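## Task

Get the green supplement bottle and the yellow supplement bottle onto the top of the two-door cabinet beside arm3, each upright with its entire base resting on the top. Afterwards the tray must be empty and sit in the arm1/arm2 room, away from the wall opening. The drink can has to finish upright on top of the furniture where it starts. A tray carrying a load travels along one lane on its own, and an empty tray returns along the other lane. If the green bottle, the yellow bottle or the drink can touches a roller lane while no gripper holds it, the task fails. Anything that stays in place only because a robot is holding it is not counted. Finish by releasing everything and moving the arms away.

## Robot and tools

Setup. Four identical i2rt Big YAM arms, arm1, arm2, arm3 and arm4, share the scene. arm1 and arm2 are in one room, arm3 and arm4 in the other, with a wall opening and two roller lanes between them. Each arm has six revolute joints, a two-finger gripper and a wrist camera. With joints 1 and 6 at 0 and the hand level and pointing forward, the wrist camera rides on top of the hand looking toward the fingertips. Reach is roughly 1.0 m from the joint1 axis. Two fixed room cameras, cam_arm1_arm2 and cam_arm3_arm4, watch each room.

Frames. Poses are given in one scene frame with its origin on the floor and +z up. The hand point is midway between the fingertips; its z axis runs along the fingers and the fingers close along its y axis. Each arm's foot pose is used internally but never printed. The joints travel at different speeds, so the hand may take a wide, curved path between two postures.

execute_actions. Argument actions is a list holding exactly one action or nothing (empty returns state and images only). The action is an object keyed by arm name ("arm1" to "arm4"), each containing "joints": a map of absolute targets, not offsets, per joint. Names and ranges: joint1_rad -2.879 to 2.879 (base yaw, positive counter-clockwise seen from above, 0 = direction the foot faces); joint2_rad 0 to 3.141 (shoulder, 0 = upper arm pointing back and roughly level, larger raises then brings it forward); joint3_rad 0 to 3.019 (elbow, 0 = folded, larger opens); joint4_rad -1.692 to 1.57 (hand pitch, positive tips fingers up); joint5_rad -1.57 to 1.57 (sideways hand swing, positive to the arm's right); joint6_rad -2.094 to 2.094 (hand roll, positive clockwise viewed from behind the hand); gripper_m 0 to 0.093 metres of fingertip gap. Radians for joints. Any subset of arms and joints may be given; all listed motions start at once and may finish at different moments. Omitted joints can still be driving toward an earlier target. An unknown key or out-of-range number rejects the call and nothing moves. Optional cameras: a list of camera names, null/omitted or ["all"] for all, [] for none.

wait takes seconds from 0 to 10; nothing new is commanded. zoom_image takes camera and region [x0, y0, x1, y1] in pixels of that camera's latest full image, top-left is (0,0), at most 504 by 504. Wrist images are 504x504 fisheye, room images 672x504. read_manual(section="licences") only returns licence text. finished_scene(scene) with 1 or 2 ends that scene permanently and reports success; then the next task appears.

Results. joint_positions gives current readings. Tolerances for counting as reached: about ±0.045, ±0.14, ±0.09, ±0.055, ±0.03, ±0.035 rad for joints 1-6 and ±0.003 m for the gripper. joint_status per named joint: off_target (stopped short, may still push), contact_stop or time_out (target dropped, holds where it stopped, though a timed-out joint may keep a nearby target and push on, listed in on_its_own), not_followed (a self/inter-arm collision check withheld the arm targets; a 'joint command not followed' line with 'cause:' explains; the arm may retry those targets later; gripper commands still run), limit_stop_at_motor_heat (resend the target). on_its_own lists uncommanded behaviour; 'held at' is the held target, not the position. A 'pictures' line names the order of the returned images. MOTOR HOT warns at 85 °C; at 100 °C an OVER-TEMPERATURE FAULT releases that arm and it falls. If a result reports a stop, remaining motion calls in that same reply are skipped.

Behaviour. The arms do not halt on contact and can press very hard; to relieve a pushing joint, command its reported position. Tiny target changes may produce no motion. Loaded joints sag after time_out. Holding loads heats motors, even while you are composing a reply, during which the last command is held. Heat partly carries into the next scene.

Avoid. Never let arms press or strike each other; the clearance check ignores fingers, gripper housings and wrist cameras and may react late, and no line reports arm-to-arm contact. Do not drop, slam or shove objects, do not let them leave the work area or reach the floor, and never leave a task object resting on a roller lane unheld; place items on the tray instead, which rolls across when loaded and rolls back empty. Occasionally a loose object gets a small push, so recheck before finishing. Open the gripper and withdraw all arms before calling finished_scene.

Each tool is called after ">>>" by a JSON object that holds its "op" and its "data".

## Session

>>> {"op": "execute_actions", "data": {"actions": []}}

Scene clock: 0.00 s.
Motor temperatures (°C, as the motors report them): arm1=[29 25 25 26 26 25] | arm2=[28 27 27 26 26 25] | arm3=[28 25 26 28 26 25] | arm4=[29 27 26 26 28 26]
arm1.joint_positions: joint1_rad=+0.211 joint2_rad=+0.446 joint3_rad=+1.330 joint4_rad=-1.525 joint5_rad=+0.266 joint6_rad=+0.750 gripper_m=+0.095
arm1.joint_status: not commanded
arm1.hand: x=-1.1443 y=-0.4550 z=+1.4254 quat_wxyz=(-0.252, +0.379, -0.800, -0.390) (m; scene frame)
arm2.joint_positions: joint1_rad=+0.381 joint2_rad=+0.403 joint3_rad=+1.445 joint4_rad=-1.618 joint5_rad=+0.278 joint6_rad=+0.533 gripper_m=+0.095
arm2.joint_status: not commanded
arm2.hand: x=-1.6671 y=+0.1217 z=+1.4320 quat_wxyz=(-0.481, -0.126, -0.861, -0.103) (m; scene frame)
arm3.joint_positions: joint1_rad=+0.630 joint2_rad=+0.531 joint3_rad=+1.368 joint4_rad=-1.275 joint5_rad=-0.053 joint6_rad=-0.650 gripper_m=+0.095
arm3.joint_status: not commanded
arm3.hand: x=+0.9998 y=-0.4365 z=+1.4862 quat_wxyz=(-0.368, +0.836, -0.109, -0.393) (m; scene frame)
arm4.joint_positions: joint1_rad=-0.088 joint2_rad=+0.616 joint3_rad=+1.694 joint4_rad=-1.583 joint5_rad=-0.116 joint6_rad=+0.192 gripper_m=+0.094
arm4.joint_status: not commanded
arm4.hand: x=+1.6024 y=+0.1235 z=+1.4968 quat_wxyz=(+0.057, +0.856, -0.110, -0.503) (m; scene frame)
pictures: arm1_cam_wrist, arm2_cam_wrist, arm3_cam_wrist, arm4_cam_wrist, cam_arm1_arm2, cam_arm3_arm4
Images, in order (width x height): arm1_cam_wrist 504x504, arm2_cam_wrist 504x504, arm3_cam_wrist 504x504, arm4_cam_wrist 504x504, cam_arm1_arm2 672x504, cam_arm3_arm4 672x504.

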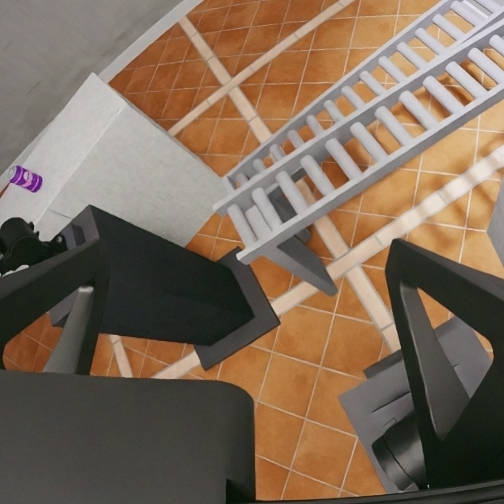

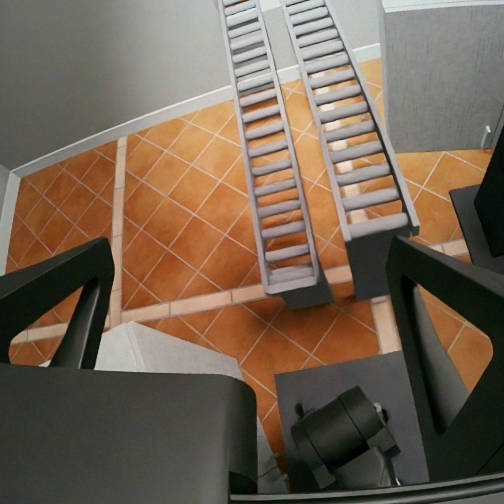

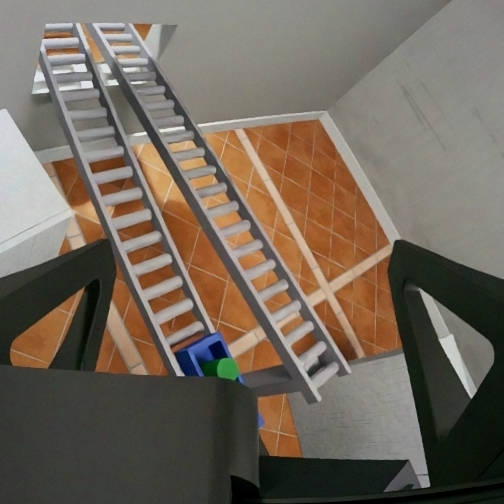

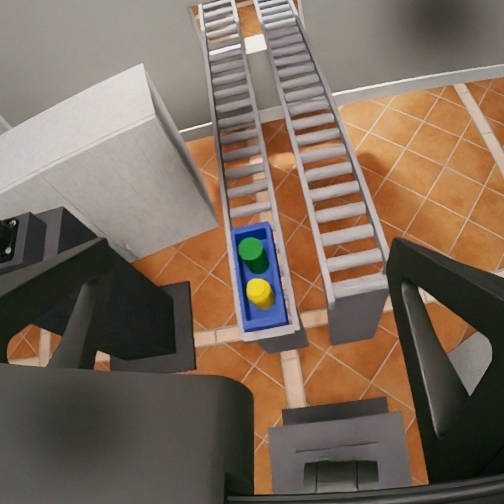

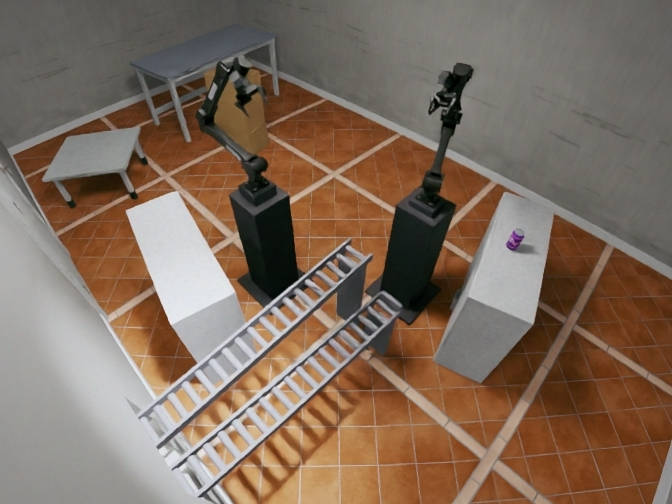

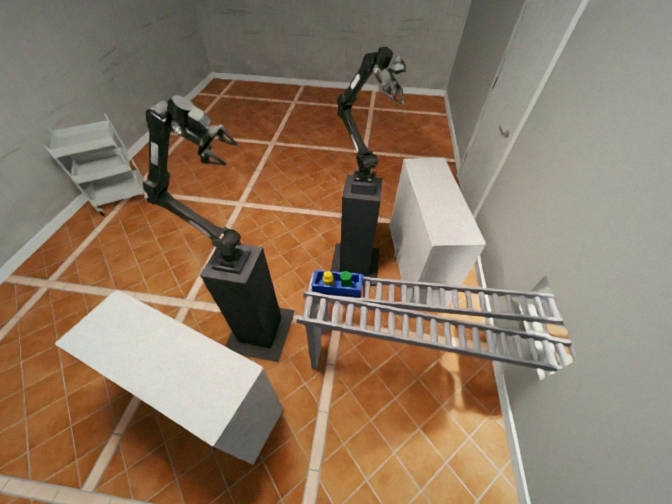

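>>> {"op": "execute_actions", "data": {"actions": [{"arm3":{"joints":{"joint1_rad":0,"joint2_rad":1.668,"joint3_rad":1.456,"joint4_rad":-1.359,"joint5_rad":0,"joint6_rad":0}}}], "cameras": ["arm3_cam_wrist","arm4_cam_wrist","cam_arm3_arm4"]}}

Scene clock: 2.57 s.
Motor temperatures (°C, as the motors report them): arm1=[29 25 26 26 26 25] | arm2=[28 27 27 26 26 25] | arm3=[28 25 27 28 26 25] | arm4=[29 27 26 26 28 26]
arm1.joint_positions: joint1_rad=+0.211 joint2_rad=+0.446 joint3_rad=+1.330 joint4_rad=-1.525 joint5_rad=+0.266 joint6_rad=+0.750 gripper_m=+0.095
arm1.joint_status: not commanded
arm1.hand: x=-1.1443 y=-0.4550 z=+1.4254 quat_wxyz=(-0.252, +0.379, -0.800, -0.390) (m; scene frame)
arm2.joint_positions: joint1_rad=+0.381 joint2_rad=+0.403 joint3_rad=+1.445 joint4_rad=-1.618 joint5_rad=+0.278 joint6_rad=+0.533 gripper_m=+0.095
arm2.joint_status: not commanded
arm2.hand: x=-1.6671 y=+0.1217 z=+1.4320 quat_wxyz=(-0.481, -0.126, -0.861, -0.103) (m; scene frame)
arm3.joint_positions: joint1_rad=-0.002 joint2_rad=+1.682 joint3_rad=+1.438 joint4_rad=-1.351 joint5_rad=-0.002 joint6_rad=-0.014 gripper_m=+0.095
arm3.joint_status: all done
arm3.hand: x=+1.1298 y=-0.1038 z=+1.0861 quat_wxyz=(+0.010, +0.711, -0.703, +0.007) (m; scene frame)
arm4.joint_positions: joint1_rad=-0.088 joint2_rad=+0.616 joint3_rad=+1.694 joint4_rad=-1.583 joint5_rad=-0.116 joint6_rad=+0.192 gripper_m=+0.094
arm4.joint_status: not commanded
arm4.hand: x=+1.6024 y=+0.1235 z=+1.4968 quat_wxyz=(+0.057, +0.856, -0.110, -0.503) (m; scene frame)
pictures: arm3_cam_wrist, arm4_cam_wrist, cam_arm3_arm4
Images, in order (width x height): arm3_cam_wrist 504x504, arm4_cam_wrist 504x504, cam_arm3_arm4 672x504.

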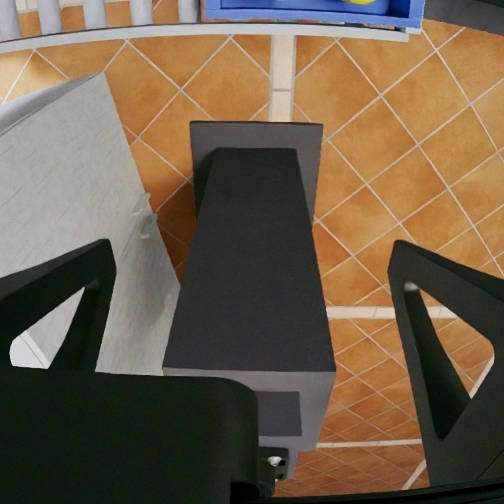

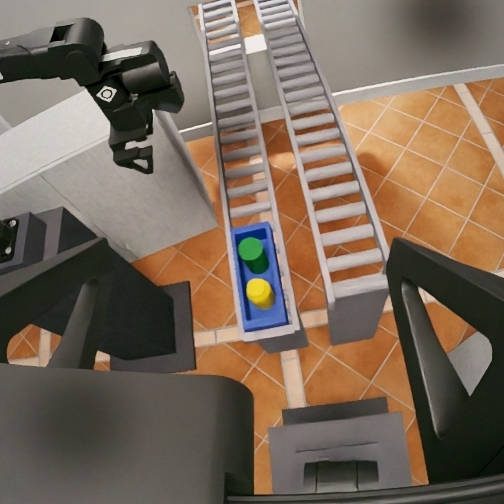

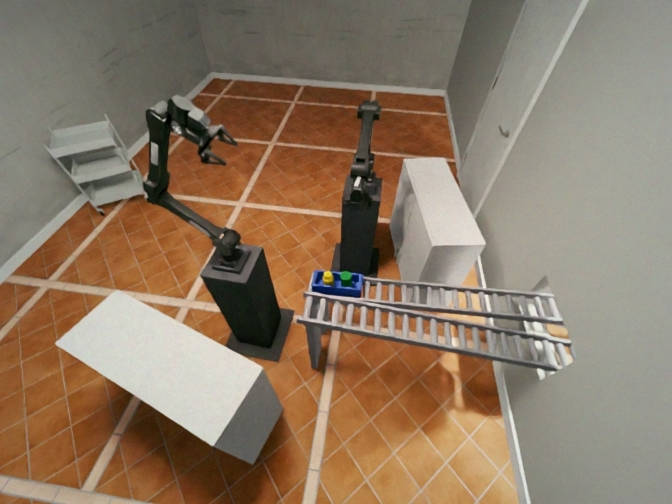

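>>> {"op": "execute_actions", "data": {"actions": [{"arm3":{"joints":{"joint4_rad":-0.72}}}], "cameras": ["arm3_cam_wrist"]}}

>>> {"op": "execute_actions", "data": {"actions": [{"arm3":{"joints":{"joint2_rad":1.95,"joint3_rad":1.25,"joint4_rad":-0.27}}}], "cameras": ["arm3_cam_wrist","arm4_cam_wrist","cam_arm3_arm4"]}}

Scene clock: 4.23 s.
Motor temperatures (°C, as the motors report them): arm1=[29 25 27 26 26 25] | arm2=[28 27 28 26 26 25] | arm3=[28 26 27 28 26 25] | arm4=[29 27 27 26 28 26]
arm1.joint_positions: joint1_rad=+0.211 joint2_rad=+0.446 joint3_rad=+1.330 joint4_rad=-1.525 joint5_rad=+0.266 joint6_rad=+0.750 gripper_m=+0.095
arm1.joint_status: not commanded
arm1.hand: x=-1.1443 y=-0.4550 z=+1.4254 quat_wxyz=(-0.252, +0.379, -0.800, -0.390) (m; scene frame)
arm2.joint_positions: joint1_rad=+0.381 joint2_rad=+0.403 joint3_rad=+1.445 joint4_rad=-1.618 joint5_rad=+0.278 joint6_rad=+0.533 gripper_m=+0.095
arm2.joint_status: not commanded
arm2.hand: x=-1.6671 y=+0.1217 z=+1.4320 quat_wxyz=(-0.481, -0.126, -0.861, -0.103) (m; scene frame)
arm3.joint_positions: joint1_rad=-0.002 joint2_rad=+1.682 joint3_rad=+1.438 joint4_rad=-0.737 joint5_rad=-0.002 joint6_rad=-0.013 gripper_m=+0.095
arm3.joint_status: all done
arm3.hand: x=+1.1305 y=+0.0389 z=+1.1273 quat_wxyz=(-0.205, +0.680, -0.674, -0.205) (m; scene frame)
arm4.joint_positions: joint1_rad=-0.088 joint2_rad=+0.616 joint3_rad=+1.694 joint4_rad=-1.583 joint5_rad=-0.116 joint6_rad=+0.192 gripper_m=+0.094
arm4.joint_status: not commanded
arm4.hand: x=+1.6024 y=+0.1235 z=+1.4968 quat_wxyz=(+0.057, +0.856, -0.110, -0.503) (m; scene frame)
pictures: arm3_cam_wrist
Images, in order (width x height): arm3_cam_wrist 504x504.

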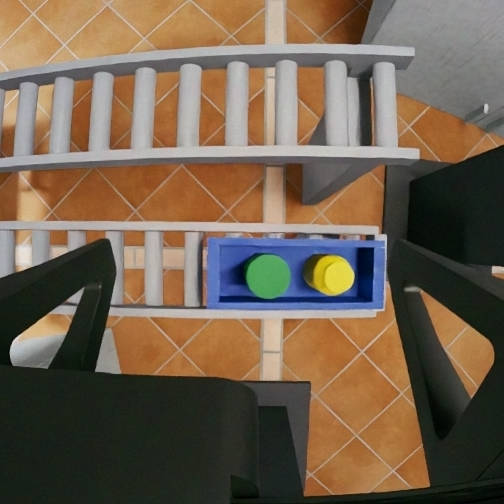

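Scene clock: 5.70 s.
Motor temperatures (°C, as the motors report them): arm1=[29 25 27 26 26 25] | arm2=[28 27 28 26 26 25] | arm3=[28 26 28 28 26 25] | arm4=[29 27 27 26 28 26]
arm1.joint_positions: joint1_rad=+0.211 joint2_rad=+0.446 joint3_rad=+1.330 joint4_rad=-1.525 joint5_rad=+0.266 joint6_rad=+0.750 gripper_m=+0.095
arm1.joint_status: not commanded
arm1.hand: x=-1.1443 y=-0.4550 z=+1.4254 quat_wxyz=(-0.252, +0.379, -0.800, -0.390) (m; scene frame)
arm2.joint_positions: joint1_rad=+0.381 joint2_rad=+0.403 joint3_rad=+1.445 joint4_rad=-1.618 joint5_rad=+0.278 joint6_rad=+0.533 gripper_m=+0.095
arm2.joint_status: not commanded
arm2.hand: x=-1.6671 y=+0.1217 z=+1.4320 quat_wxyz=(-0.481, -0.126, -0.861, -0.103) (m; scene frame)
arm3.joint_positions: joint1_rad=-0.002 joint2_rad=+1.952 joint3_rad=+1.215 joint4_rad=-0.283 joint5_rad=-0.002 joint6_rad=-0.013 gripper_m=+0.095
arm3.joint_status: all done
arm3.hand: x=+1.1298 y=+0.0374 z=+0.9153 quat_wxyz=(-0.192, +0.684, -0.678, -0.192) (m; scene frame)
arm4.joint_positions: joint1_rad=-0.088 joint2_rad=+0.616 joint3_rad=+1.694 joint4_rad=-1.583 joint5_rad=-0.116 joint6_rad=+0.192 gripper_m=+0.094
arm4.joint_status: not commanded
arm4.hand: x=+1.6024 y=+0.1235 z=+1.4968 quat_wxyz=(+0.057, +0.856, -0.110, -0.503) (m; scene frame)
pictures: arm3_cam_wrist, arm4_cam_wrist, cam_arm3_arm4
Images, in order (width x height): arm3_cam_wrist 504x504, arm4_cam_wrist 504x504, cam_arm3_arm4 672x504.

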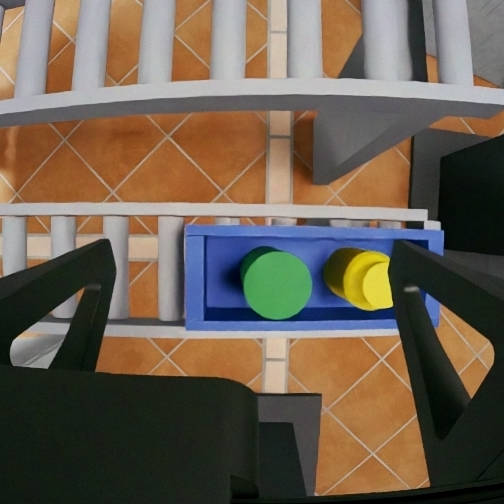

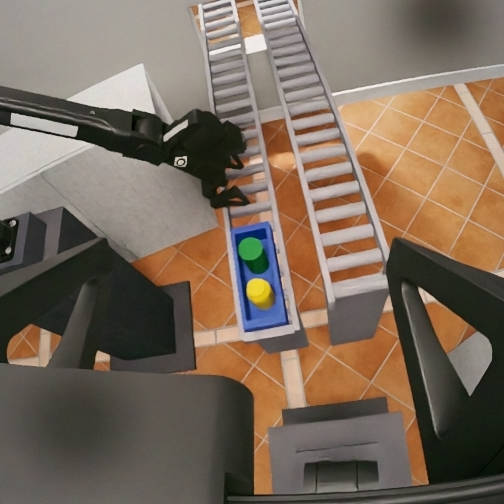

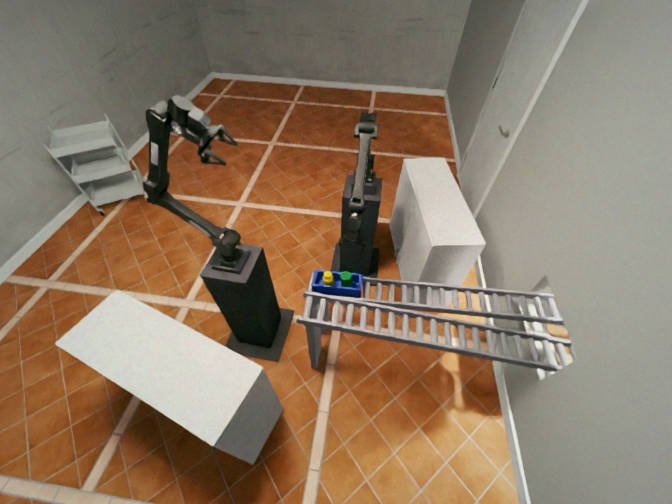

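>>> {"op": "execute_actions", "data": {"actions": [{"arm3":{"joints":{"joint1_rad":-0.052,"joint2_rad":2.38,"joint3_rad":1.505,"joint4_rad":-0.668,"joint6_rad":0.05}}}], "cameras": ["arm3_cam_wrist","arm4_cam_wrist","cam_arm3_arm4"]}}

Scene clock: 7.60 s.
Motor temperatures (°C, as the motors report them): arm1=[29 25 27 26 26 25] | arm2=[28 27 28 26 26 25] | arm3=[28 26 28 28 26 25] | arm4=[29 27 27 26 28 26]
arm1.joint_positions: joint1_rad=+0.211 joint2_rad=+0.446 joint3_rad=+1.330 joint4_rad=-1.525 joint5_rad=+0.266 joint6_rad=+0.750 gripper_m=+0.095
arm1.joint_status: not commanded
arm1.hand: x=-1.1443 y=-0.4550 z=+1.4254 quat_wxyz=(-0.252, +0.379, -0.800, -0.390) (m; scene frame)
arm2.joint_positions: joint1_rad=+0.381 joint2_rad=+0.403 joint3_rad=+1.445 joint4_rad=-1.618 joint5_rad=+0.278 joint6_rad=+0.533 gripper_m=+0.095
arm2.joint_status: not commanded
arm2.hand: x=-1.6671 y=+0.1217 z=+1.4320 quat_wxyz=(-0.481, -0.126, -0.861, -0.103) (m; scene frame)
arm3.joint_positions: joint1_rad=-0.052 joint2_rad=+2.394 joint3_rad=+1.482 joint4_rad=-0.665 joint5_rad=-0.002 joint6_rad=+0.037 gripper_m=+0.095
arm3.joint_status: all done
arm3.hand: x=+1.1576 y=-0.0231 z=+0.7152 quat_wxyz=(+0.004, +0.674, -0.738, +0.001) (m; scene frame)
arm4.joint_positions: joint1_rad=-0.088 joint2_rad=+0.616 joint3_rad=+1.694 joint4_rad=-1.583 joint5_rad=-0.116 joint6_rad=+0.192 gripper_m=+0.094
arm4.joint_status: not commanded
arm4.hand: x=+1.6024 y=+0.1235 z=+1.4968 quat_wxyz=(+0.057, +0.856, -0.110, -0.503) (m; scene frame)
pictures: arm3_cam_wrist, arm4_cam_wrist, cam_arm3_arm4
Images, in order (width x height): arm3_cam_wrist 504x504, arm4_cam_wrist 504x504, cam_arm3_arm4 672x504.

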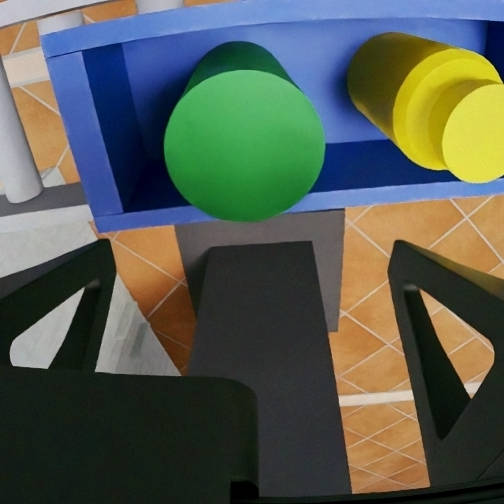

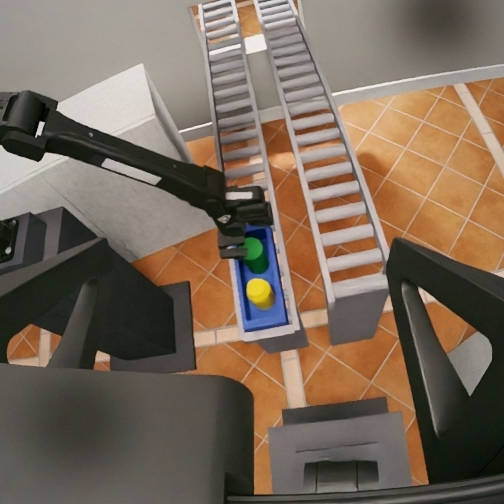

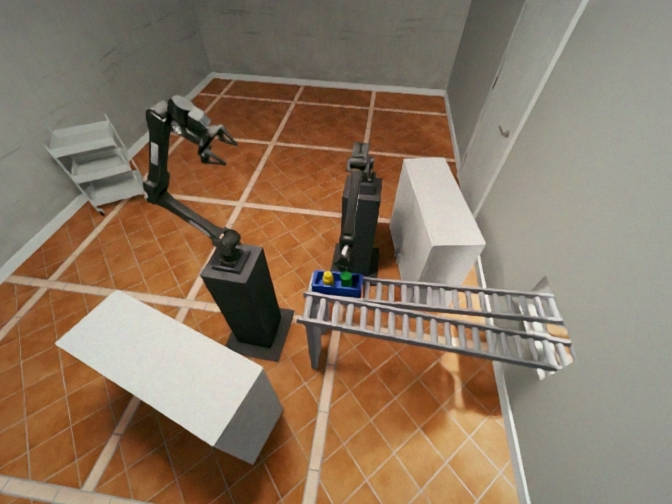

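>>> {"op": "execute_actions", "data": {"actions": [{"arm3":{"joints":{"joint1_rad":-0.047,"joint2_rad":2.60,"joint3_rad":1.653,"joint4_rad":-0.58,"joint6_rad":-0.06}}}], "cameras": ["arm3_cam_wrist","arm4_cam_wrist"]}}

Scene clock: 9.13 s.
Motor temperatures (°C, as the motors report them): arm1=[29 25 28 26 26 25] | arm2=[28 27 28 26 26 25] | arm3=[28 27 28 28 26 25] | arm4=[29 27 27 26 28 26]
arm1.joint_positions: joint1_rad=+0.211 joint2_rad=+0.446 joint3_rad=+1.330 joint4_rad=-1.525 joint5_rad=+0.266 joint6_rad=+0.750 gripper_m=+0.095
arm1.joint_status: not commanded
arm1.hand: x=-1.1443 y=-0.4550 z=+1.4254 quat_wxyz=(-0.252, +0.379, -0.800, -0.390) (m; scene frame)
arm2.joint_positions: joint1_rad=+0.381 joint2_rad=+0.403 joint3_rad=+1.445 joint4_rad=-1.618 joint5_rad=+0.278 joint6_rad=+0.533 gripper_m=+0.095
arm2.joint_status: not commanded
arm2.hand: x=-1.6671 y=+0.1217 z=+1.4320 quat_wxyz=(-0.481, -0.126, -0.861, -0.103) (m; scene frame)
arm3.joint_positions: joint1_rad=-0.052 joint2_rad=+2.623 joint3_rad=+1.637 joint4_rad=-0.582 joint5_rad=-0.002 joint6_rad=-0.047 gripper_m=+0.095
arm3.joint_status: all done
arm3.hand: x=+1.1583 y=-0.0056 z=+0.6194 quat_wxyz=(+0.001, +0.705, -0.709, -0.002) (m; scene frame)
arm4.joint_positions: joint1_rad=-0.088 joint2_rad=+0.616 joint3_rad=+1.694 joint4_rad=-1.583 joint5_rad=-0.116 joint6_rad=+0.192 gripper_m=+0.094
arm4.joint_status: not commanded
arm4.hand: x=+1.6024 y=+0.1235 z=+1.4968 quat_wxyz=(+0.057, +0.856, -0.110, -0.503) (m; scene frame)
pictures: arm3_cam_wrist, arm4_cam_wrist
Images, in order (width x height): arm3_cam_wrist 504x504, arm4_cam_wrist 504x504.

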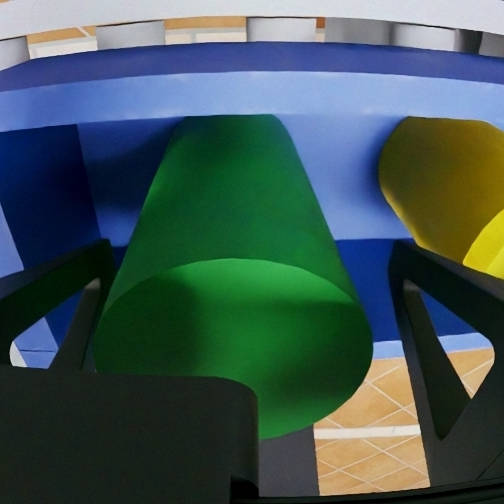

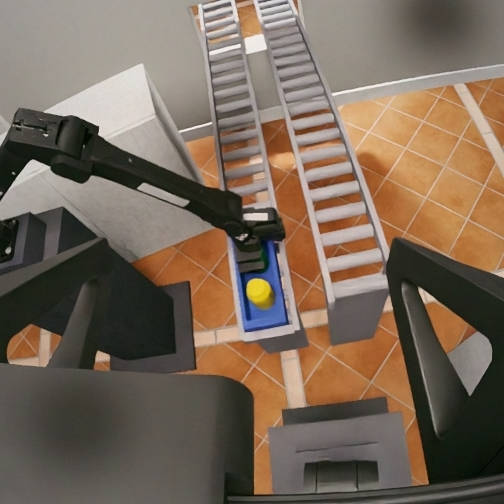

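>>> {"op": "execute_actions", "data": {"actions": [{"arm3":{"joints":{"gripper_m":0.0}}}], "cameras": []}}

>>> {"op": "execute_actions", "data": {"actions": [{"arm3":{"joints":{"joint2_rad":2.37,"joint3_rad":1.56,"joint4_rad":-0.71}}}], "cameras": []}}

>>> {"op": "execute_actions", "data": {"actions": [{"arm3":{"joints":{"joint2_rad":1.78,"joint3_rad":1.66,"joint4_rad":-1.40}}}], "cameras": []}}

>>> {"op": "execute_actions", "data": {"actions": [{"arm3":{"joints":{"joint1_rad":1.6}}}], "cameras": ["arm3_cam_wrist","arm4_cam_wrist","cam_arm3_arm4"]}}

Scene clock: 10.23 s.
Motor temperatures (°C, as the motors report them): arm1=[29 25 28 26 26 25] | arm2=[28 27 28 26 26 25] | arm3=[28 27 28 28 26 25] | arm4=[29 27 27 26 28 26]
arm1.joint_positions: joint1_rad=+0.211 joint2_rad=+0.446 joint3_rad=+1.330 joint4_rad=-1.525 joint5_rad=+0.266 joint6_rad=+0.750 gripper_m=+0.095
arm1.joint_status: not commanded
arm1.hand: x=-1.1443 y=-0.4550 z=+1.4254 quat_wxyz=(-0.252, +0.379, -0.800, -0.390) (m; scene frame)
arm2.joint_positions: joint1_rad=+0.381 joint2_rad=+0.403 joint3_rad=+1.445 joint4_rad=-1.618 joint5_rad=+0.278 joint6_rad=+0.533 gripper_m=+0.095
arm2.joint_status: not commanded
arm2.hand: x=-1.6671 y=+0.1217 z=+1.4320 quat_wxyz=(-0.481, -0.126, -0.861, -0.103) (m; scene frame)
arm3.joint_positions: joint1_rad=-0.051 joint2_rad=+2.623 joint3_rad=+1.637 joint4_rad=-0.582 joint5_rad=+0.000 joint6_rad=-0.048 gripper_m=+0.065
arm3.joint_status: gripper_m off_target (ended at +0.065, target +0.000)
arm3.hand: x=+1.1583 y=-0.0056 z=+0.6194 quat_wxyz=(+0.001, +0.705, -0.709, -0.001) (m; scene frame)
arm4.joint_positions: joint1_rad=-0.088 joint2_rad=+0.616 joint3_rad=+1.694 joint4_rad=-1.583 joint5_rad=-0.116 joint6_rad=+0.192 gripper_m=+0.094
arm4.joint_status: not commanded
arm4.hand: x=+1.6024 y=+0.1235 z=+1.4968 quat_wxyz=(+0.057, +0.856, -0.110, -0.503) (m; scene frame)
pictures: none
No camera images: the call's "cameras" was empty. Leave "cameras" out to get every camera's image.

Scene clock: 11.60 s.
Motor temperatures (°C, as the motors report them): arm1=[29 25 28 26 26 25] | arm2=[28 27 29 26 26 25] | arm3=[28 27 28 28 26 25] | arm4=[29 27 28 26 28 26]
arm1.joint_positions: joint1_rad=+0.211 joint2_rad=+0.446 joint3_rad=+1.330 joint4_rad=-1.525 joint5_rad=+0.266 joint6_rad=+0.750 gripper_m=+0.095
arm1.joint_status: not commanded
arm1.hand: x=-1.1443 y=-0.4550 z=+1.4254 quat_wxyz=(-0.252, +0.379, -0.800, -0.390) (m; scene frame)
arm2.joint_positions: joint1_rad=+0.381 joint2_rad=+0.403 joint3_rad=+1.445 joint4_rad=-1.618 joint5_rad=+0.278 joint6_rad=+0.533 gripper_m=+0.095
arm2.joint_status: not commanded
arm2.hand: x=-1.6671 y=+0.1217 z=+1.4320 quat_wxyz=(-0.481, -0.126, -0.861, -0.103) (m; scene frame)
arm3.joint_positions: joint1_rad=-0.051 joint2_rad=+2.388 joint3_rad=+1.546 joint4_rad=-0.703 joint5_rad=+0.000 joint6_rad=-0.048 gripper_m=+0.065
arm3.joint_status: all done
arm3.hand: x=+1.1592 y=+0.0041 z=+0.7340 quat_wxyz=(-0.008, +0.705, -0.709, -0.009) (m; scene frame)
arm4.joint_positions: joint1_rad=-0.088 joint2_rad=+0.616 joint3_rad=+1.694 joint4_rad=-1.583 joint5_rad=-0.116 joint6_rad=+0.192 gripper_m=+0.094
arm4.joint_status: not commanded
arm4.hand: x=+1.6024 y=+0.1235 z=+1.4968 quat_wxyz=(+0.057, +0.856, -0.110, -0.503) (m; scene frame)
pictures: none
No camera images: the call's "cameras" was empty. Leave "cameras" out to get every camera's image.

Scene clock: 13.30 s.
Motor temperatures (°C, as the motors report them): arm1=[29 25 28 26 26 25] | arm2=[28 27 29 26 26 25] | arm3=[28 28 29 28 26 25] | arm4=[29 27 28 26 28 26]
arm1.joint_positions: joint1_rad=+0.211 joint2_rad=+0.446 joint3_rad=+1.330 joint4_rad=-1.525 joint5_rad=+0.266 joint6_rad=+0.750 gripper_m=+0.095
arm1.joint_status: not commanded
arm1.hand: x=-1.1443 y=-0.4550 z=+1.4254 quat_wxyz=(-0.252, +0.379, -0.800, -0.390) (m; scene frame)
arm2.joint_positions: joint1_rad=+0.381 joint2_rad=+0.403 joint3_rad=+1.445 joint4_rad=-1.618 joint5_rad=+0.278 joint6_rad=+0.533 gripper_m=+0.095
arm2.joint_status: not commanded
arm2.hand: x=-1.6671 y=+0.1217 z=+1.4320 quat_wxyz=(-0.481, -0.126, -0.861, -0.103) (m; scene frame)
arm3.joint_positions: joint1_rad=-0.051 joint2_rad=+1.814 joint3_rad=+1.638 joint4_rad=-1.394 joint5_rad=+0.000 joint6_rad=-0.048 gripper_m=+0.065
arm3.joint_status: all done
arm3.hand: x=+1.1576 y=-0.0455 z=+1.0934 quat_wxyz=(+0.001, +0.705, -0.709, -0.001) (m; scene frame)
arm4.joint_positions: joint1_rad=-0.088 joint2_rad=+0.616 joint3_rad=+1.694 joint4_rad=-1.583 joint5_rad=-0.116 joint6_rad=+0.192 gripper_m=+0.094
arm4.joint_status: not commanded
arm4.hand: x=+1.6024 y=+0.1235 z=+1.4968 quat_wxyz=(+0.057, +0.856, -0.110, -0.503) (m; scene frame)
pictures: none
No camera images: the call's "cameras" was empty. Leave "cameras" out to get every camera's image.

Scene clock: 15.20 s.
Motor temperatures (°C, as the motors report them): arm1=[29 25 29 26 26 25] | arm2=[28 27 29 26 26 25] | arm3=[28 28 29 28 26 25] | arm4=[29 27 28 26 28 26]
arm1.joint_positions: joint1_rad=+0.211 joint2_rad=+0.446 joint3_rad=+1.330 joint4_rad=-1.525 joint5_rad=+0.266 joint6_rad=+0.750 gripper_m=+0.095
arm1.joint_status: not commanded
arm1.hand: x=-1.1443 y=-0.4550 z=+1.4254 quat_wxyz=(-0.252, +0.379, -0.800, -0.390) (m; scene frame)
arm2.joint_positions: joint1_rad=+0.381 joint2_rad=+0.403 joint3_rad=+1.445 joint4_rad=-1.618 joint5_rad=+0.278 joint6_rad=+0.533 gripper_m=+0.095
arm2.joint_status: not commanded
arm2.hand: x=-1.6671 y=+0.1217 z=+1.4320 quat_wxyz=(-0.481, -0.126, -0.861, -0.103) (m; scene frame)
arm3.joint_positions: joint1_rad=+1.608 joint2_rad=+1.814 joint3_rad=+1.638 joint4_rad=-1.394 joint5_rad=-0.003 joint6_rad=-0.049 gripper_m=+0.065
arm3.joint_status: all done
arm3.hand: x=+0.5729 y=-0.6197 z=+1.0956 quat_wxyz=(+0.002, +0.999, +0.042, -0.002) (m; scene frame)
arm4.joint_positions: joint1_rad=-0.088 joint2_rad=+0.616 joint3_rad=+1.694 joint4_rad=-1.583 joint5_rad=-0.116 joint6_rad=+0.192 gripper_m=+0.094
arm4.joint_status: not commanded
arm4.hand: x=+1.6024 y=+0.1235 z=+1.4968 quat_wxyz=(+0.057, +0.856, -0.110, -0.503) (m; scene frame)
pictures: arm3_cam_wrist, arm4_cam_wrist, cam_arm3_arm4
Images, in order (width x height): arm3_cam_wrist 504x504, arm4_cam_wrist 504x504, cam_arm3_arm4 672x504.

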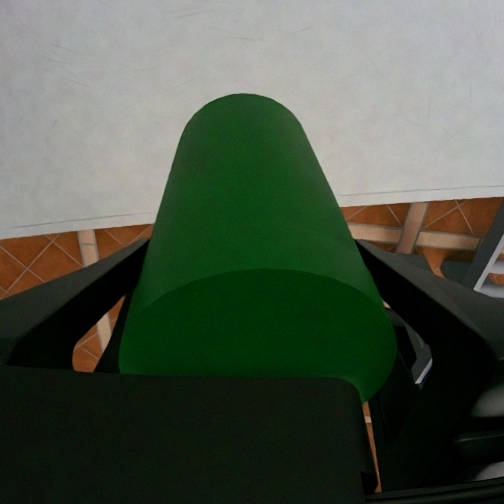

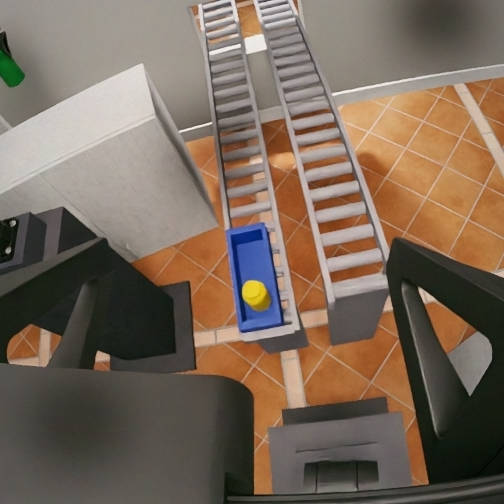

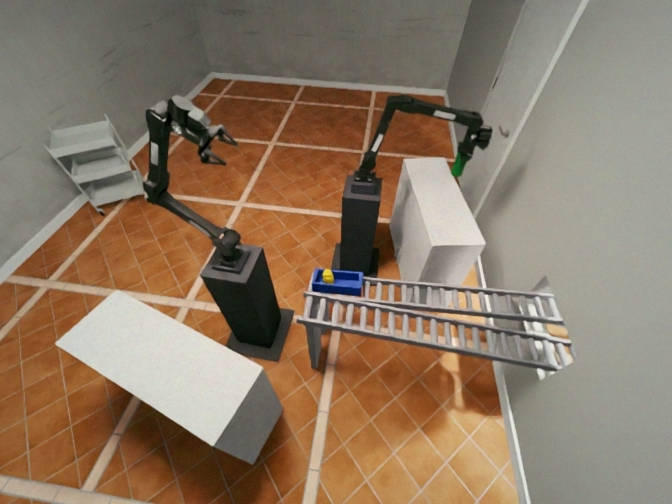

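>>> {"op": "execute_actions", "data": {"actions": [{"arm3":{"joints":{"joint2_rad":1.93,"joint3_rad":1.45,"joint4_rad":-1.045}}}], "cameras": ["arm3_cam_wrist","arm4_cam_wrist","cam_arm3_arm4"]}}

Scene clock: 16.70 s.
Motor temperatures (°C, as the motors report them): arm1=[29 25 29 26 26 25] | arm2=[28 27 29 26 26 25] | arm3=[28 28 29 28 26 25] | arm4=[29 27 28 26 28 26]
arm1.joint_positions: joint1_rad=+0.211 joint2_rad=+0.446 joint3_rad=+1.330 joint4_rad=-1.525 joint5_rad=+0.266 joint6_rad=+0.750 gripper_m=+0.095
arm1.joint_status: not commanded
arm1.hand: x=-1.1443 y=-0.4550 z=+1.4254 quat_wxyz=(-0.252, +0.379, -0.800, -0.390) (m; scene frame)
arm2.joint_positions: joint1_rad=+0.381 joint2_rad=+0.403 joint3_rad=+1.445 joint4_rad=-1.618 joint5_rad=+0.278 joint6_rad=+0.533 gripper_m=+0.095
arm2.joint_status: not commanded
arm2.hand: x=-1.6671 y=+0.1217 z=+1.4320 quat_wxyz=(-0.481, -0.126, -0.861, -0.103) (m; scene frame)
arm3.joint_positions: joint1_rad=+1.608 joint2_rad=+1.956 joint3_rad=+1.414 joint4_rad=-1.055 joint5_rad=-0.003 joint6_rad=-0.049 gripper_m=+0.065
arm3.joint_status: all done
arm3.hand: x=+0.5797 y=-0.6195 z=+0.9402 quat_wxyz=(+0.002, +0.999, +0.042, +0.011) (m; scene frame)
arm4.joint_positions: joint1_rad=-0.088 joint2_rad=+0.616 joint3_rad=+1.694 joint4_rad=-1.583 joint5_rad=-0.116 joint6_rad=+0.192 gripper_m=+0.094
arm4.joint_status: not commanded
arm4.hand: x=+1.6024 y=+0.1235 z=+1.4968 quat_wxyz=(+0.057, +0.856, -0.110, -0.503) (m; scene frame)
pictures: arm3_cam_wrist, arm4_cam_wrist, cam_arm3_arm4
Images, in order (width x height): arm3_cam_wrist 504x504, arm4_cam_wrist 504x504, cam_arm3_arm4 672x504.

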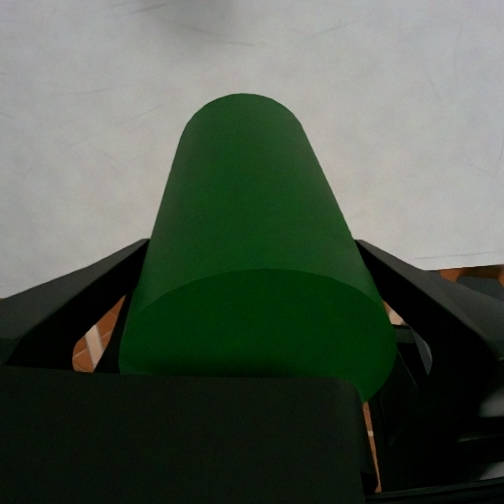

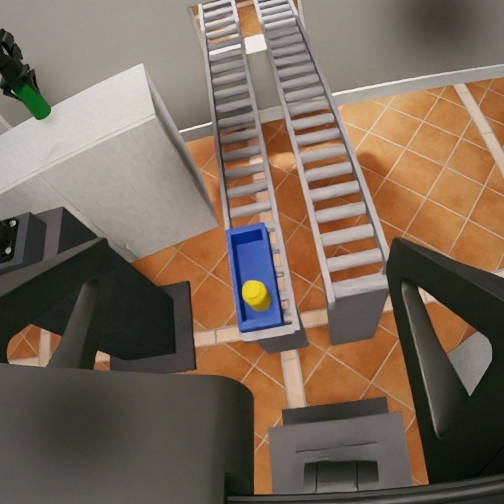

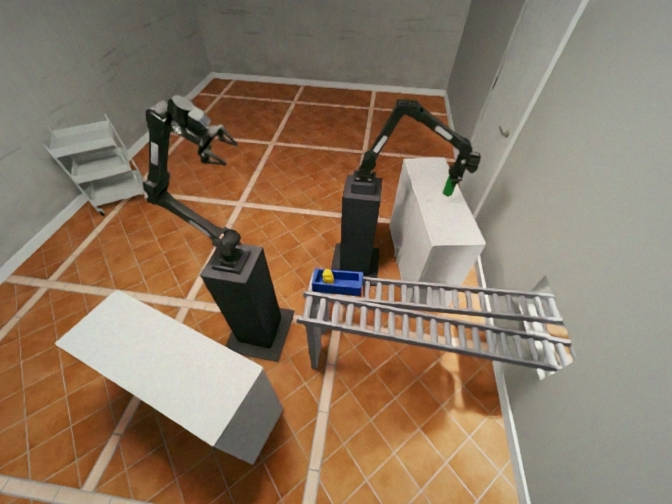

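>>> {"op": "execute_actions", "data": {"actions": [{"arm3":{"joints":{"joint2_rad":2.02,"joint3_rad":1.41,"joint4_rad":-0.895}}}], "cameras": ["arm3_cam_wrist","arm4_cam_wrist"]}}

Scene clock: 17.83 s.
Motor temperatures (°C, as the motors report them): arm1=[29 25 29 26 26 25] | arm2=[28 27 29 26 26 25] | arm3=[28 28 29 28 26 25] | arm4=[29 27 28 26 28 26]
arm1.joint_positions: joint1_rad=+0.211 joint2_rad=+0.446 joint3_rad=+1.330 joint4_rad=-1.525 joint5_rad=+0.266 joint6_rad=+0.750 gripper_m=+0.095
arm1.joint_status: not commanded
arm1.hand: x=-1.1443 y=-0.4550 z=+1.4254 quat_wxyz=(-0.252, +0.379, -0.800, -0.390) (m; scene frame)
arm2.joint_positions: joint1_rad=+0.381 joint2_rad=+0.403 joint3_rad=+1.445 joint4_rad=-1.618 joint5_rad=+0.278 joint6_rad=+0.533 gripper_m=+0.095
arm2.joint_status: not commanded
arm2.hand: x=-1.6671 y=+0.1217 z=+1.4320 quat_wxyz=(-0.481, -0.126, -0.861, -0.103) (m; scene frame)
arm3.joint_positions: joint1_rad=+1.608 joint2_rad=+2.051 joint3_rad=+1.391 joint4_rad=-0.906 joint5_rad=-0.003 joint6_rad=-0.049 gripper_m=+0.065
arm3.joint_status: all done
arm3.hand: x=+0.5674 y=-0.6200 z=+0.8823 quat_wxyz=(+0.002, +0.999, +0.042, -0.004) (m; scene frame)
arm4.joint_positions: joint1_rad=-0.088 joint2_rad=+0.616 joint3_rad=+1.694 joint4_rad=-1.583 joint5_rad=-0.116 joint6_rad=+0.192 gripper_m=+0.094
arm4.joint_status: not commanded
arm4.hand: x=+1.6024 y=+0.1235 z=+1.4968 quat_wxyz=(+0.057, +0.856, -0.110, -0.503) (m; scene frame)
pictures: arm3_cam_wrist, arm4_cam_wrist
Images, in order (width x height): arm3_cam_wrist 504x504, arm4_cam_wrist 504x504.

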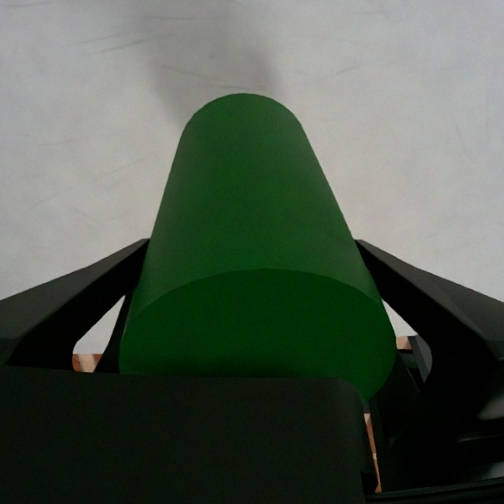

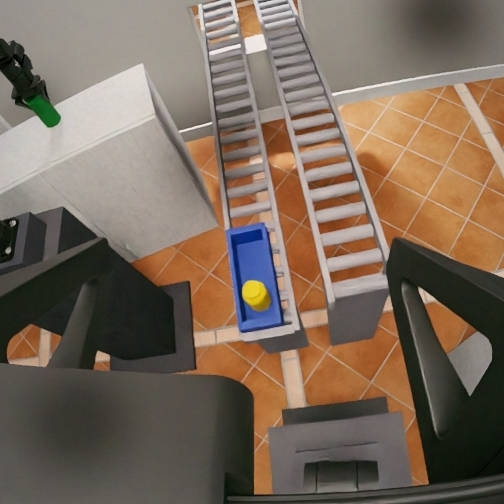

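Still ~2 cm up.

>>> {"op": "execute_actions", "data": {"actions": [{"arm3":{"joints":{"joint2_rad":2.065,"joint4_rad":-0.855}}}], "cameras": ["arm3_cam_wrist"]}}

Scene clock: 18.73 s.
Motor temperatures (°C, as the motors report them): arm1=[29 25 29 26 26 25] | arm2=[28 27 29 26 26 25] | arm3=[28 28 29 28 26 25] | arm4=[29 27 28 26 28 26]
arm1.joint_positions: joint1_rad=+0.211 joint2_rad=+0.446 joint3_rad=+1.330 joint4_rad=-1.525 joint5_rad=+0.266 joint6_rad=+0.750 gripper_m=+0.095
arm1.joint_status: not commanded
arm1.hand: x=-1.1443 y=-0.4550 z=+1.4254 quat_wxyz=(-0.252, +0.379, -0.800, -0.390) (m; scene frame)
arm2.joint_positions: joint1_rad=+0.381 joint2_rad=+0.403 joint3_rad=+1.445 joint4_rad=-1.618 joint5_rad=+0.278 joint6_rad=+0.533 gripper_m=+0.095
arm2.joint_status: not commanded
arm2.hand: x=-1.6671 y=+0.1217 z=+1.4320 quat_wxyz=(-0.481, -0.126, -0.861, -0.103) (m; scene frame)
arm3.joint_positions: joint1_rad=+1.608 joint2_rad=+2.081 joint3_rad=+1.391 joint4_rad=-0.866 joint5_rad=-0.003 joint6_rad=-0.049 gripper_m=+0.065
arm3.joint_status: all done
arm3.hand: x=+0.5631 y=-0.6202 z=+0.8661 quat_wxyz=(+0.002, +0.999, +0.042, -0.009) (m; scene frame)
arm4.joint_positions: joint1_rad=-0.088 joint2_rad=+0.616 joint3_rad=+1.694 joint4_rad=-1.583 joint5_rad=-0.116 joint6_rad=+0.192 gripper_m=+0.094
arm4.joint_status: not commanded
arm4.hand: x=+1.6024 y=+0.1235 z=+1.4968 quat_wxyz=(+0.057, +0.856, -0.110, -0.503) (m; scene frame)
pictures: arm3_cam_wrist
Images, in order (width x height): arm3_cam_wrist 504x504.

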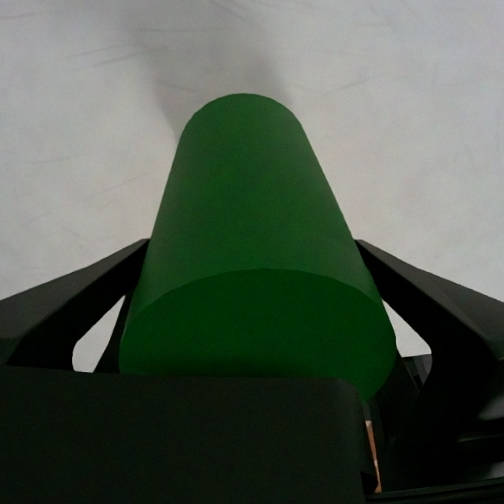

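>>> {"op": "execute_actions", "data": {"actions": [{"arm3":{"joints":{"joint2_rad":2.095}}}], "cameras": ["arm3_cam_wrist"]}}

Scene clock: 19.57 s.
Motor temperatures (°C, as the motors report them): arm1=[29 25 29 26 26 25] | arm2=[28 27 29 26 26 25] | arm3=[28 29 29 28 26 25] | arm4=[29 27 28 26 28 26]
arm1.joint_positions: joint1_rad=+0.211 joint2_rad=+0.446 joint3_rad=+1.330 joint4_rad=-1.525 joint5_rad=+0.266 joint6_rad=+0.750 gripper_m=+0.095
arm1.joint_status: not commanded
arm1.hand: x=-1.1443 y=-0.4550 z=+1.4254 quat_wxyz=(-0.252, +0.379, -0.800, -0.390) (m; scene frame)
arm2.joint_positions: joint1_rad=+0.381 joint2_rad=+0.403 joint3_rad=+1.445 joint4_rad=-1.618 joint5_rad=+0.278 joint6_rad=+0.533 gripper_m=+0.095
arm2.joint_status: not commanded
arm2.hand: x=-1.6671 y=+0.1217 z=+1.4320 quat_wxyz=(-0.481, -0.126, -0.861, -0.103) (m; scene frame)
arm3.joint_positions: joint1_rad=+1.608 joint2_rad=+2.111 joint3_rad=+1.391 joint4_rad=-0.865 joint5_rad=-0.003 joint6_rad=-0.049 gripper_m=+0.065
arm3.joint_status: all done
arm3.hand: x=+0.5689 y=-0.6200 z=+0.8496 quat_wxyz=(+0.002, +0.999, +0.042, +0.006) (m; scene frame)
arm4.joint_positions: joint1_rad=-0.088 joint2_rad=+0.616 joint3_rad=+1.694 joint4_rad=-1.583 joint5_rad=-0.116 joint6_rad=+0.192 gripper_m=+0.094
arm4.joint_status: not commanded
arm4.hand: x=+1.6024 y=+0.1235 z=+1.4968 quat_wxyz=(+0.057, +0.856, -0.110, -0.503) (m; scene frame)
pictures: arm3_cam_wrist
Images, in order (width x height): arm3_cam_wrist 504x504.

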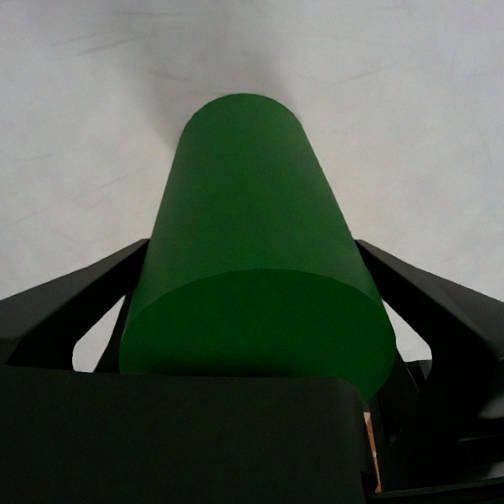

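>>> {"op": "execute_actions", "data": {"actions": [{"arm3":{"joints":{"gripper_m":0.093}}}], "cameras": ["arm3_cam_wrist"]}}

>>> {"op": "execute_actions", "data": {"actions": [{"arm3":{"joints":{"joint2_rad":1.9,"joint3_rad":1.46,"joint4_rad":-1.07}}}], "cameras": []}}

>>> {"op": "execute_actions", "data": {"actions": [{"arm3":{"joints":{"joint1_rad":-0.215,"joint6_rad":-0.225}}}], "cameras": []}}

>>> {"op": "execute_actions", "data": {"actions": [{"arm3":{"joints":{"joint2_rad":2.375,"joint3_rad":1.555,"joint4_rad":-0.705}}}], "cameras": ["arm3_cam_wrist","cam_arm3_arm4"]}}

Scene clock: 20.60 s.
Motor temperatures (°C, as the motors report them): arm1=[29 25 29 26 26 25] | arm2=[28 28 29 26 26 25] | arm3=[28 29 29 28 26 25] | arm4=[29 27 28 26 28 26]
arm1.joint_positions: joint1_rad=+0.211 joint2_rad=+0.446 joint3_rad=+1.330 joint4_rad=-1.525 joint5_rad=+0.266 joint6_rad=+0.750 gripper_m=+0.095
arm1.joint_status: not commanded
arm1.hand: x=-1.1443 y=-0.4550 z=+1.4254 quat_wxyz=(-0.252, +0.379, -0.800, -0.390) (m; scene frame)
arm2.joint_positions: joint1_rad=+0.381 joint2_rad=+0.403 joint3_rad=+1.445 joint4_rad=-1.618 joint5_rad=+0.278 joint6_rad=+0.533 gripper_m=+0.095
arm2.joint_status: not commanded
arm2.hand: x=-1.6671 y=+0.1217 z=+1.4320 quat_wxyz=(-0.481, -0.126, -0.861, -0.103) (m; scene frame)
arm3.joint_positions: joint1_rad=+1.608 joint2_rad=+2.111 joint3_rad=+1.391 joint4_rad=-0.865 joint5_rad=-0.003 joint6_rad=-0.049 gripper_m=+0.093
arm3.joint_status: all done
arm3.hand: x=+0.5687 y=-0.6200 z=+0.8498 quat_wxyz=(+0.002, +0.999, +0.042, +0.005) (m; scene frame)
arm4.joint_positions: joint1_rad=-0.088 joint2_rad=+0.616 joint3_rad=+1.694 joint4_rad=-1.583 joint5_rad=-0.116 joint6_rad=+0.192 gripper_m=+0.094
arm4.joint_status: not commanded
arm4.hand: x=+1.6024 y=+0.1235 z=+1.4968 quat_wxyz=(+0.057, +0.856, -0.110, -0.503) (m; scene frame)
pictures: arm3_cam_wrist
Images, in order (width x height): arm3_cam_wrist 504x504.

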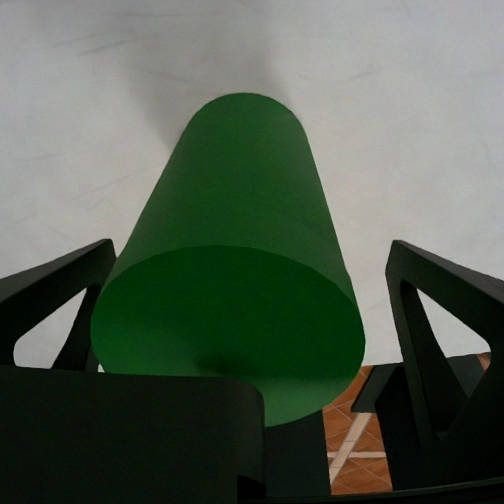

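Scene clock: 21.87 s.
Motor temperatures (°C, as the motors report them): arm1=[29 25 29 26 26 25] | arm2=[28 28 30 26 26 25] | arm3=[28 29 30 28 26 25] | arm4=[29 27 29 26 28 26]
arm1.joint_positions: joint1_rad=+0.211 joint2_rad=+0.446 joint3_rad=+1.330 joint4_rad=-1.525 joint5_rad=+0.266 joint6_rad=+0.750 gripper_m=+0.095
arm1.joint_status: not commanded
arm1.hand: x=-1.1443 y=-0.4550 z=+1.4254 quat_wxyz=(-0.252, +0.379, -0.800, -0.390) (m; scene frame)
arm2.joint_positions: joint1_rad=+0.381 joint2_rad=+0.403 joint3_rad=+1.445 joint4_rad=-1.618 joint5_rad=+0.278 joint6_rad=+0.533 gripper_m=+0.095
arm2.joint_status: not commanded
arm2.hand: x=-1.6671 y=+0.1217 z=+1.4320 quat_wxyz=(-0.481, -0.126, -0.861, -0.103) (m; scene frame)
arm3.joint_positions: joint1_rad=+1.608 joint2_rad=+1.901 joint3_rad=+1.434 joint4_rad=-1.061 joint5_rad=-0.003 joint6_rad=-0.049 gripper_m=+0.093
arm3.joint_status: all done
arm3.hand: x=+0.5673 y=-0.6199 z=+0.9761 quat_wxyz=(+0.001, +0.999, +0.042, -0.023) (m; scene frame)
arm4.joint_positions: joint1_rad=-0.088 joint2_rad=+0.616 joint3_rad=+1.694 joint4_rad=-1.583 joint5_rad=-0.116 joint6_rad=+0.192 gripper_m=+0.094
arm4.joint_status: not commanded
arm4.hand: x=+1.6024 y=+0.1235 z=+1.4968 quat_wxyz=(+0.057, +0.856, -0.110, -0.503) (m; scene frame)
pictures: none
No camera images: the call's "cameras" was empty. Leave "cameras" out to get every camera's image.

Scene clock: 23.83 s.
Motor temperatures (°C, as the motors report them): arm1=[29 25 30 26 26 25] | arm2=[28 28 30 26 26 25] | arm3=[28 29 30 28 26 25] | arm4=[29 27 29 26 28 26]
arm1.joint_positions: joint1_rad=+0.211 joint2_rad=+0.446 joint3_rad=+1.330 joint4_rad=-1.525 joint5_rad=+0.266 joint6_rad=+0.750 gripper_m=+0.095
arm1.joint_status: not commanded
arm1.hand: x=-1.1443 y=-0.4550 z=+1.4254 quat_wxyz=(-0.252, +0.379, -0.800, -0.390) (m; scene frame)
arm2.joint_positions: joint1_rad=+0.381 joint2_rad=+0.403 joint3_rad=+1.445 joint4_rad=-1.618 joint5_rad=+0.278 joint6_rad=+0.533 gripper_m=+0.095
arm2.joint_status: not commanded
arm2.hand: x=-1.6671 y=+0.1217 z=+1.4320 quat_wxyz=(-0.481, -0.126, -0.861, -0.103) (m; scene frame)
arm3.joint_positions: joint1_rad=-0.223 joint2_rad=+1.905 joint3_rad=+1.434 joint4_rad=-1.061 joint5_rad=+0.000 joint6_rad=-0.212 gripper_m=+0.093
arm3.joint_status: all done
arm3.hand: x=+1.2529 y=-0.0541 z=+0.9716 quat_wxyz=(-0.015, +0.702, -0.712, -0.011) (m; scene frame)
arm4.joint_positions: joint1_rad=-0.088 joint2_rad=+0.616 joint3_rad=+1.694 joint4_rad=-1.583 joint5_rad=-0.116 joint6_rad=+0.192 gripper_m=+0.094
arm4.joint_status: not commanded
arm4.hand: x=+1.6024 y=+0.1235 z=+1.4968 quat_wxyz=(+0.057, +0.856, -0.110, -0.503) (m; scene frame)
pictures: none
No camera images: the call's "cameras" was empty. Leave "cameras" out to get every camera's image.

Scene clock: 25.37 s.
Motor temperatures (°C, as the motors report them): arm1=[29 25 30 26 26 25] | arm2=[28 28 30 26 26 25] | arm3=[28 29 30 28 26 25] | arm4=[29 27 29 26 28 26]
arm1.joint_positions: joint1_rad=+0.211 joint2_rad=+0.446 joint3_rad=+1.330 joint4_rad=-1.525 joint5_rad=+0.266 joint6_rad=+0.750 gripper_m=+0.095
arm1.joint_status: not commanded
arm1.hand: x=-1.1443 y=-0.4550 z=+1.4254 quat_wxyz=(-0.252, +0.379, -0.800, -0.390) (m; scene frame)
arm2.joint_positions: joint1_rad=+0.381 joint2_rad=+0.403 joint3_rad=+1.445 joint4_rad=-1.618 joint5_rad=+0.278 joint6_rad=+0.533 gripper_m=+0.095
arm2.joint_status: not commanded
arm2.hand: x=-1.6671 y=+0.1217 z=+1.4320 quat_wxyz=(-0.481, -0.126, -0.861, -0.103) (m; scene frame)
arm3.joint_positions: joint1_rad=-0.223 joint2_rad=+2.385 joint3_rad=+1.528 joint4_rad=-0.715 joint5_rad=+0.000 joint6_rad=-0.212 gripper_m=+0.093
arm3.joint_status: all done
arm3.hand: x=+1.2596 y=-0.0217 z=+0.7308 quat_wxyz=(+0.002, +0.702, -0.712, +0.000) (m; scene frame)
arm4.joint_positions: joint1_rad=-0.088 joint2_rad=+0.616 joint3_rad=+1.694 joint4_rad=-1.583 joint5_rad=-0.116 joint6_rad=+0.192 gripper_m=+0.094
arm4.joint_status: not commanded
arm4.hand: x=+1.6024 y=+0.1235 z=+1.4968 quat_wxyz=(+0.057, +0.856, -0.110, -0.503) (m; scene frame)
pictures: arm3_cam_wrist, cam_arm3_arm4
Images, in order (width x height): arm3_cam_wrist 504x504, cam_arm3_arm4 672x504.

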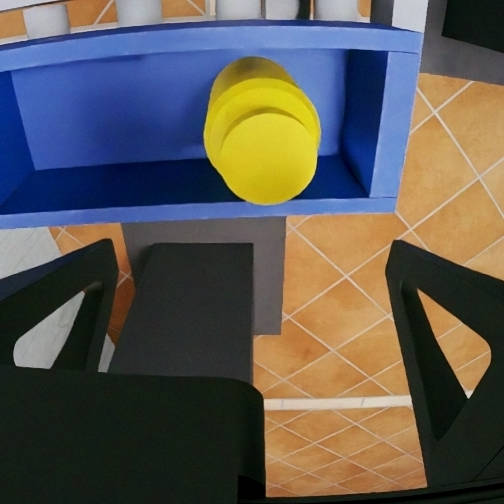

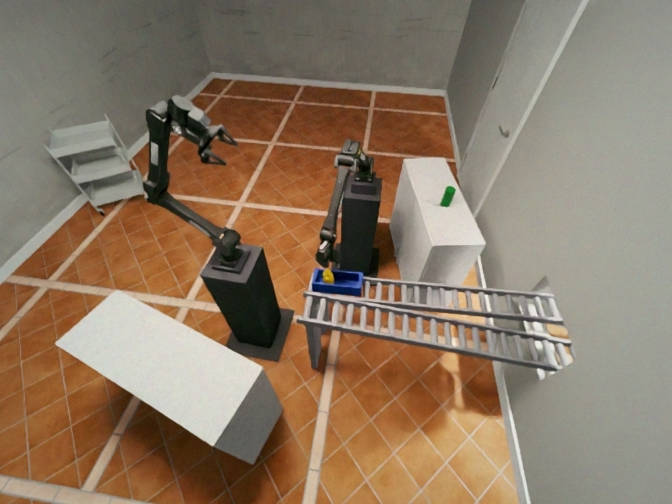

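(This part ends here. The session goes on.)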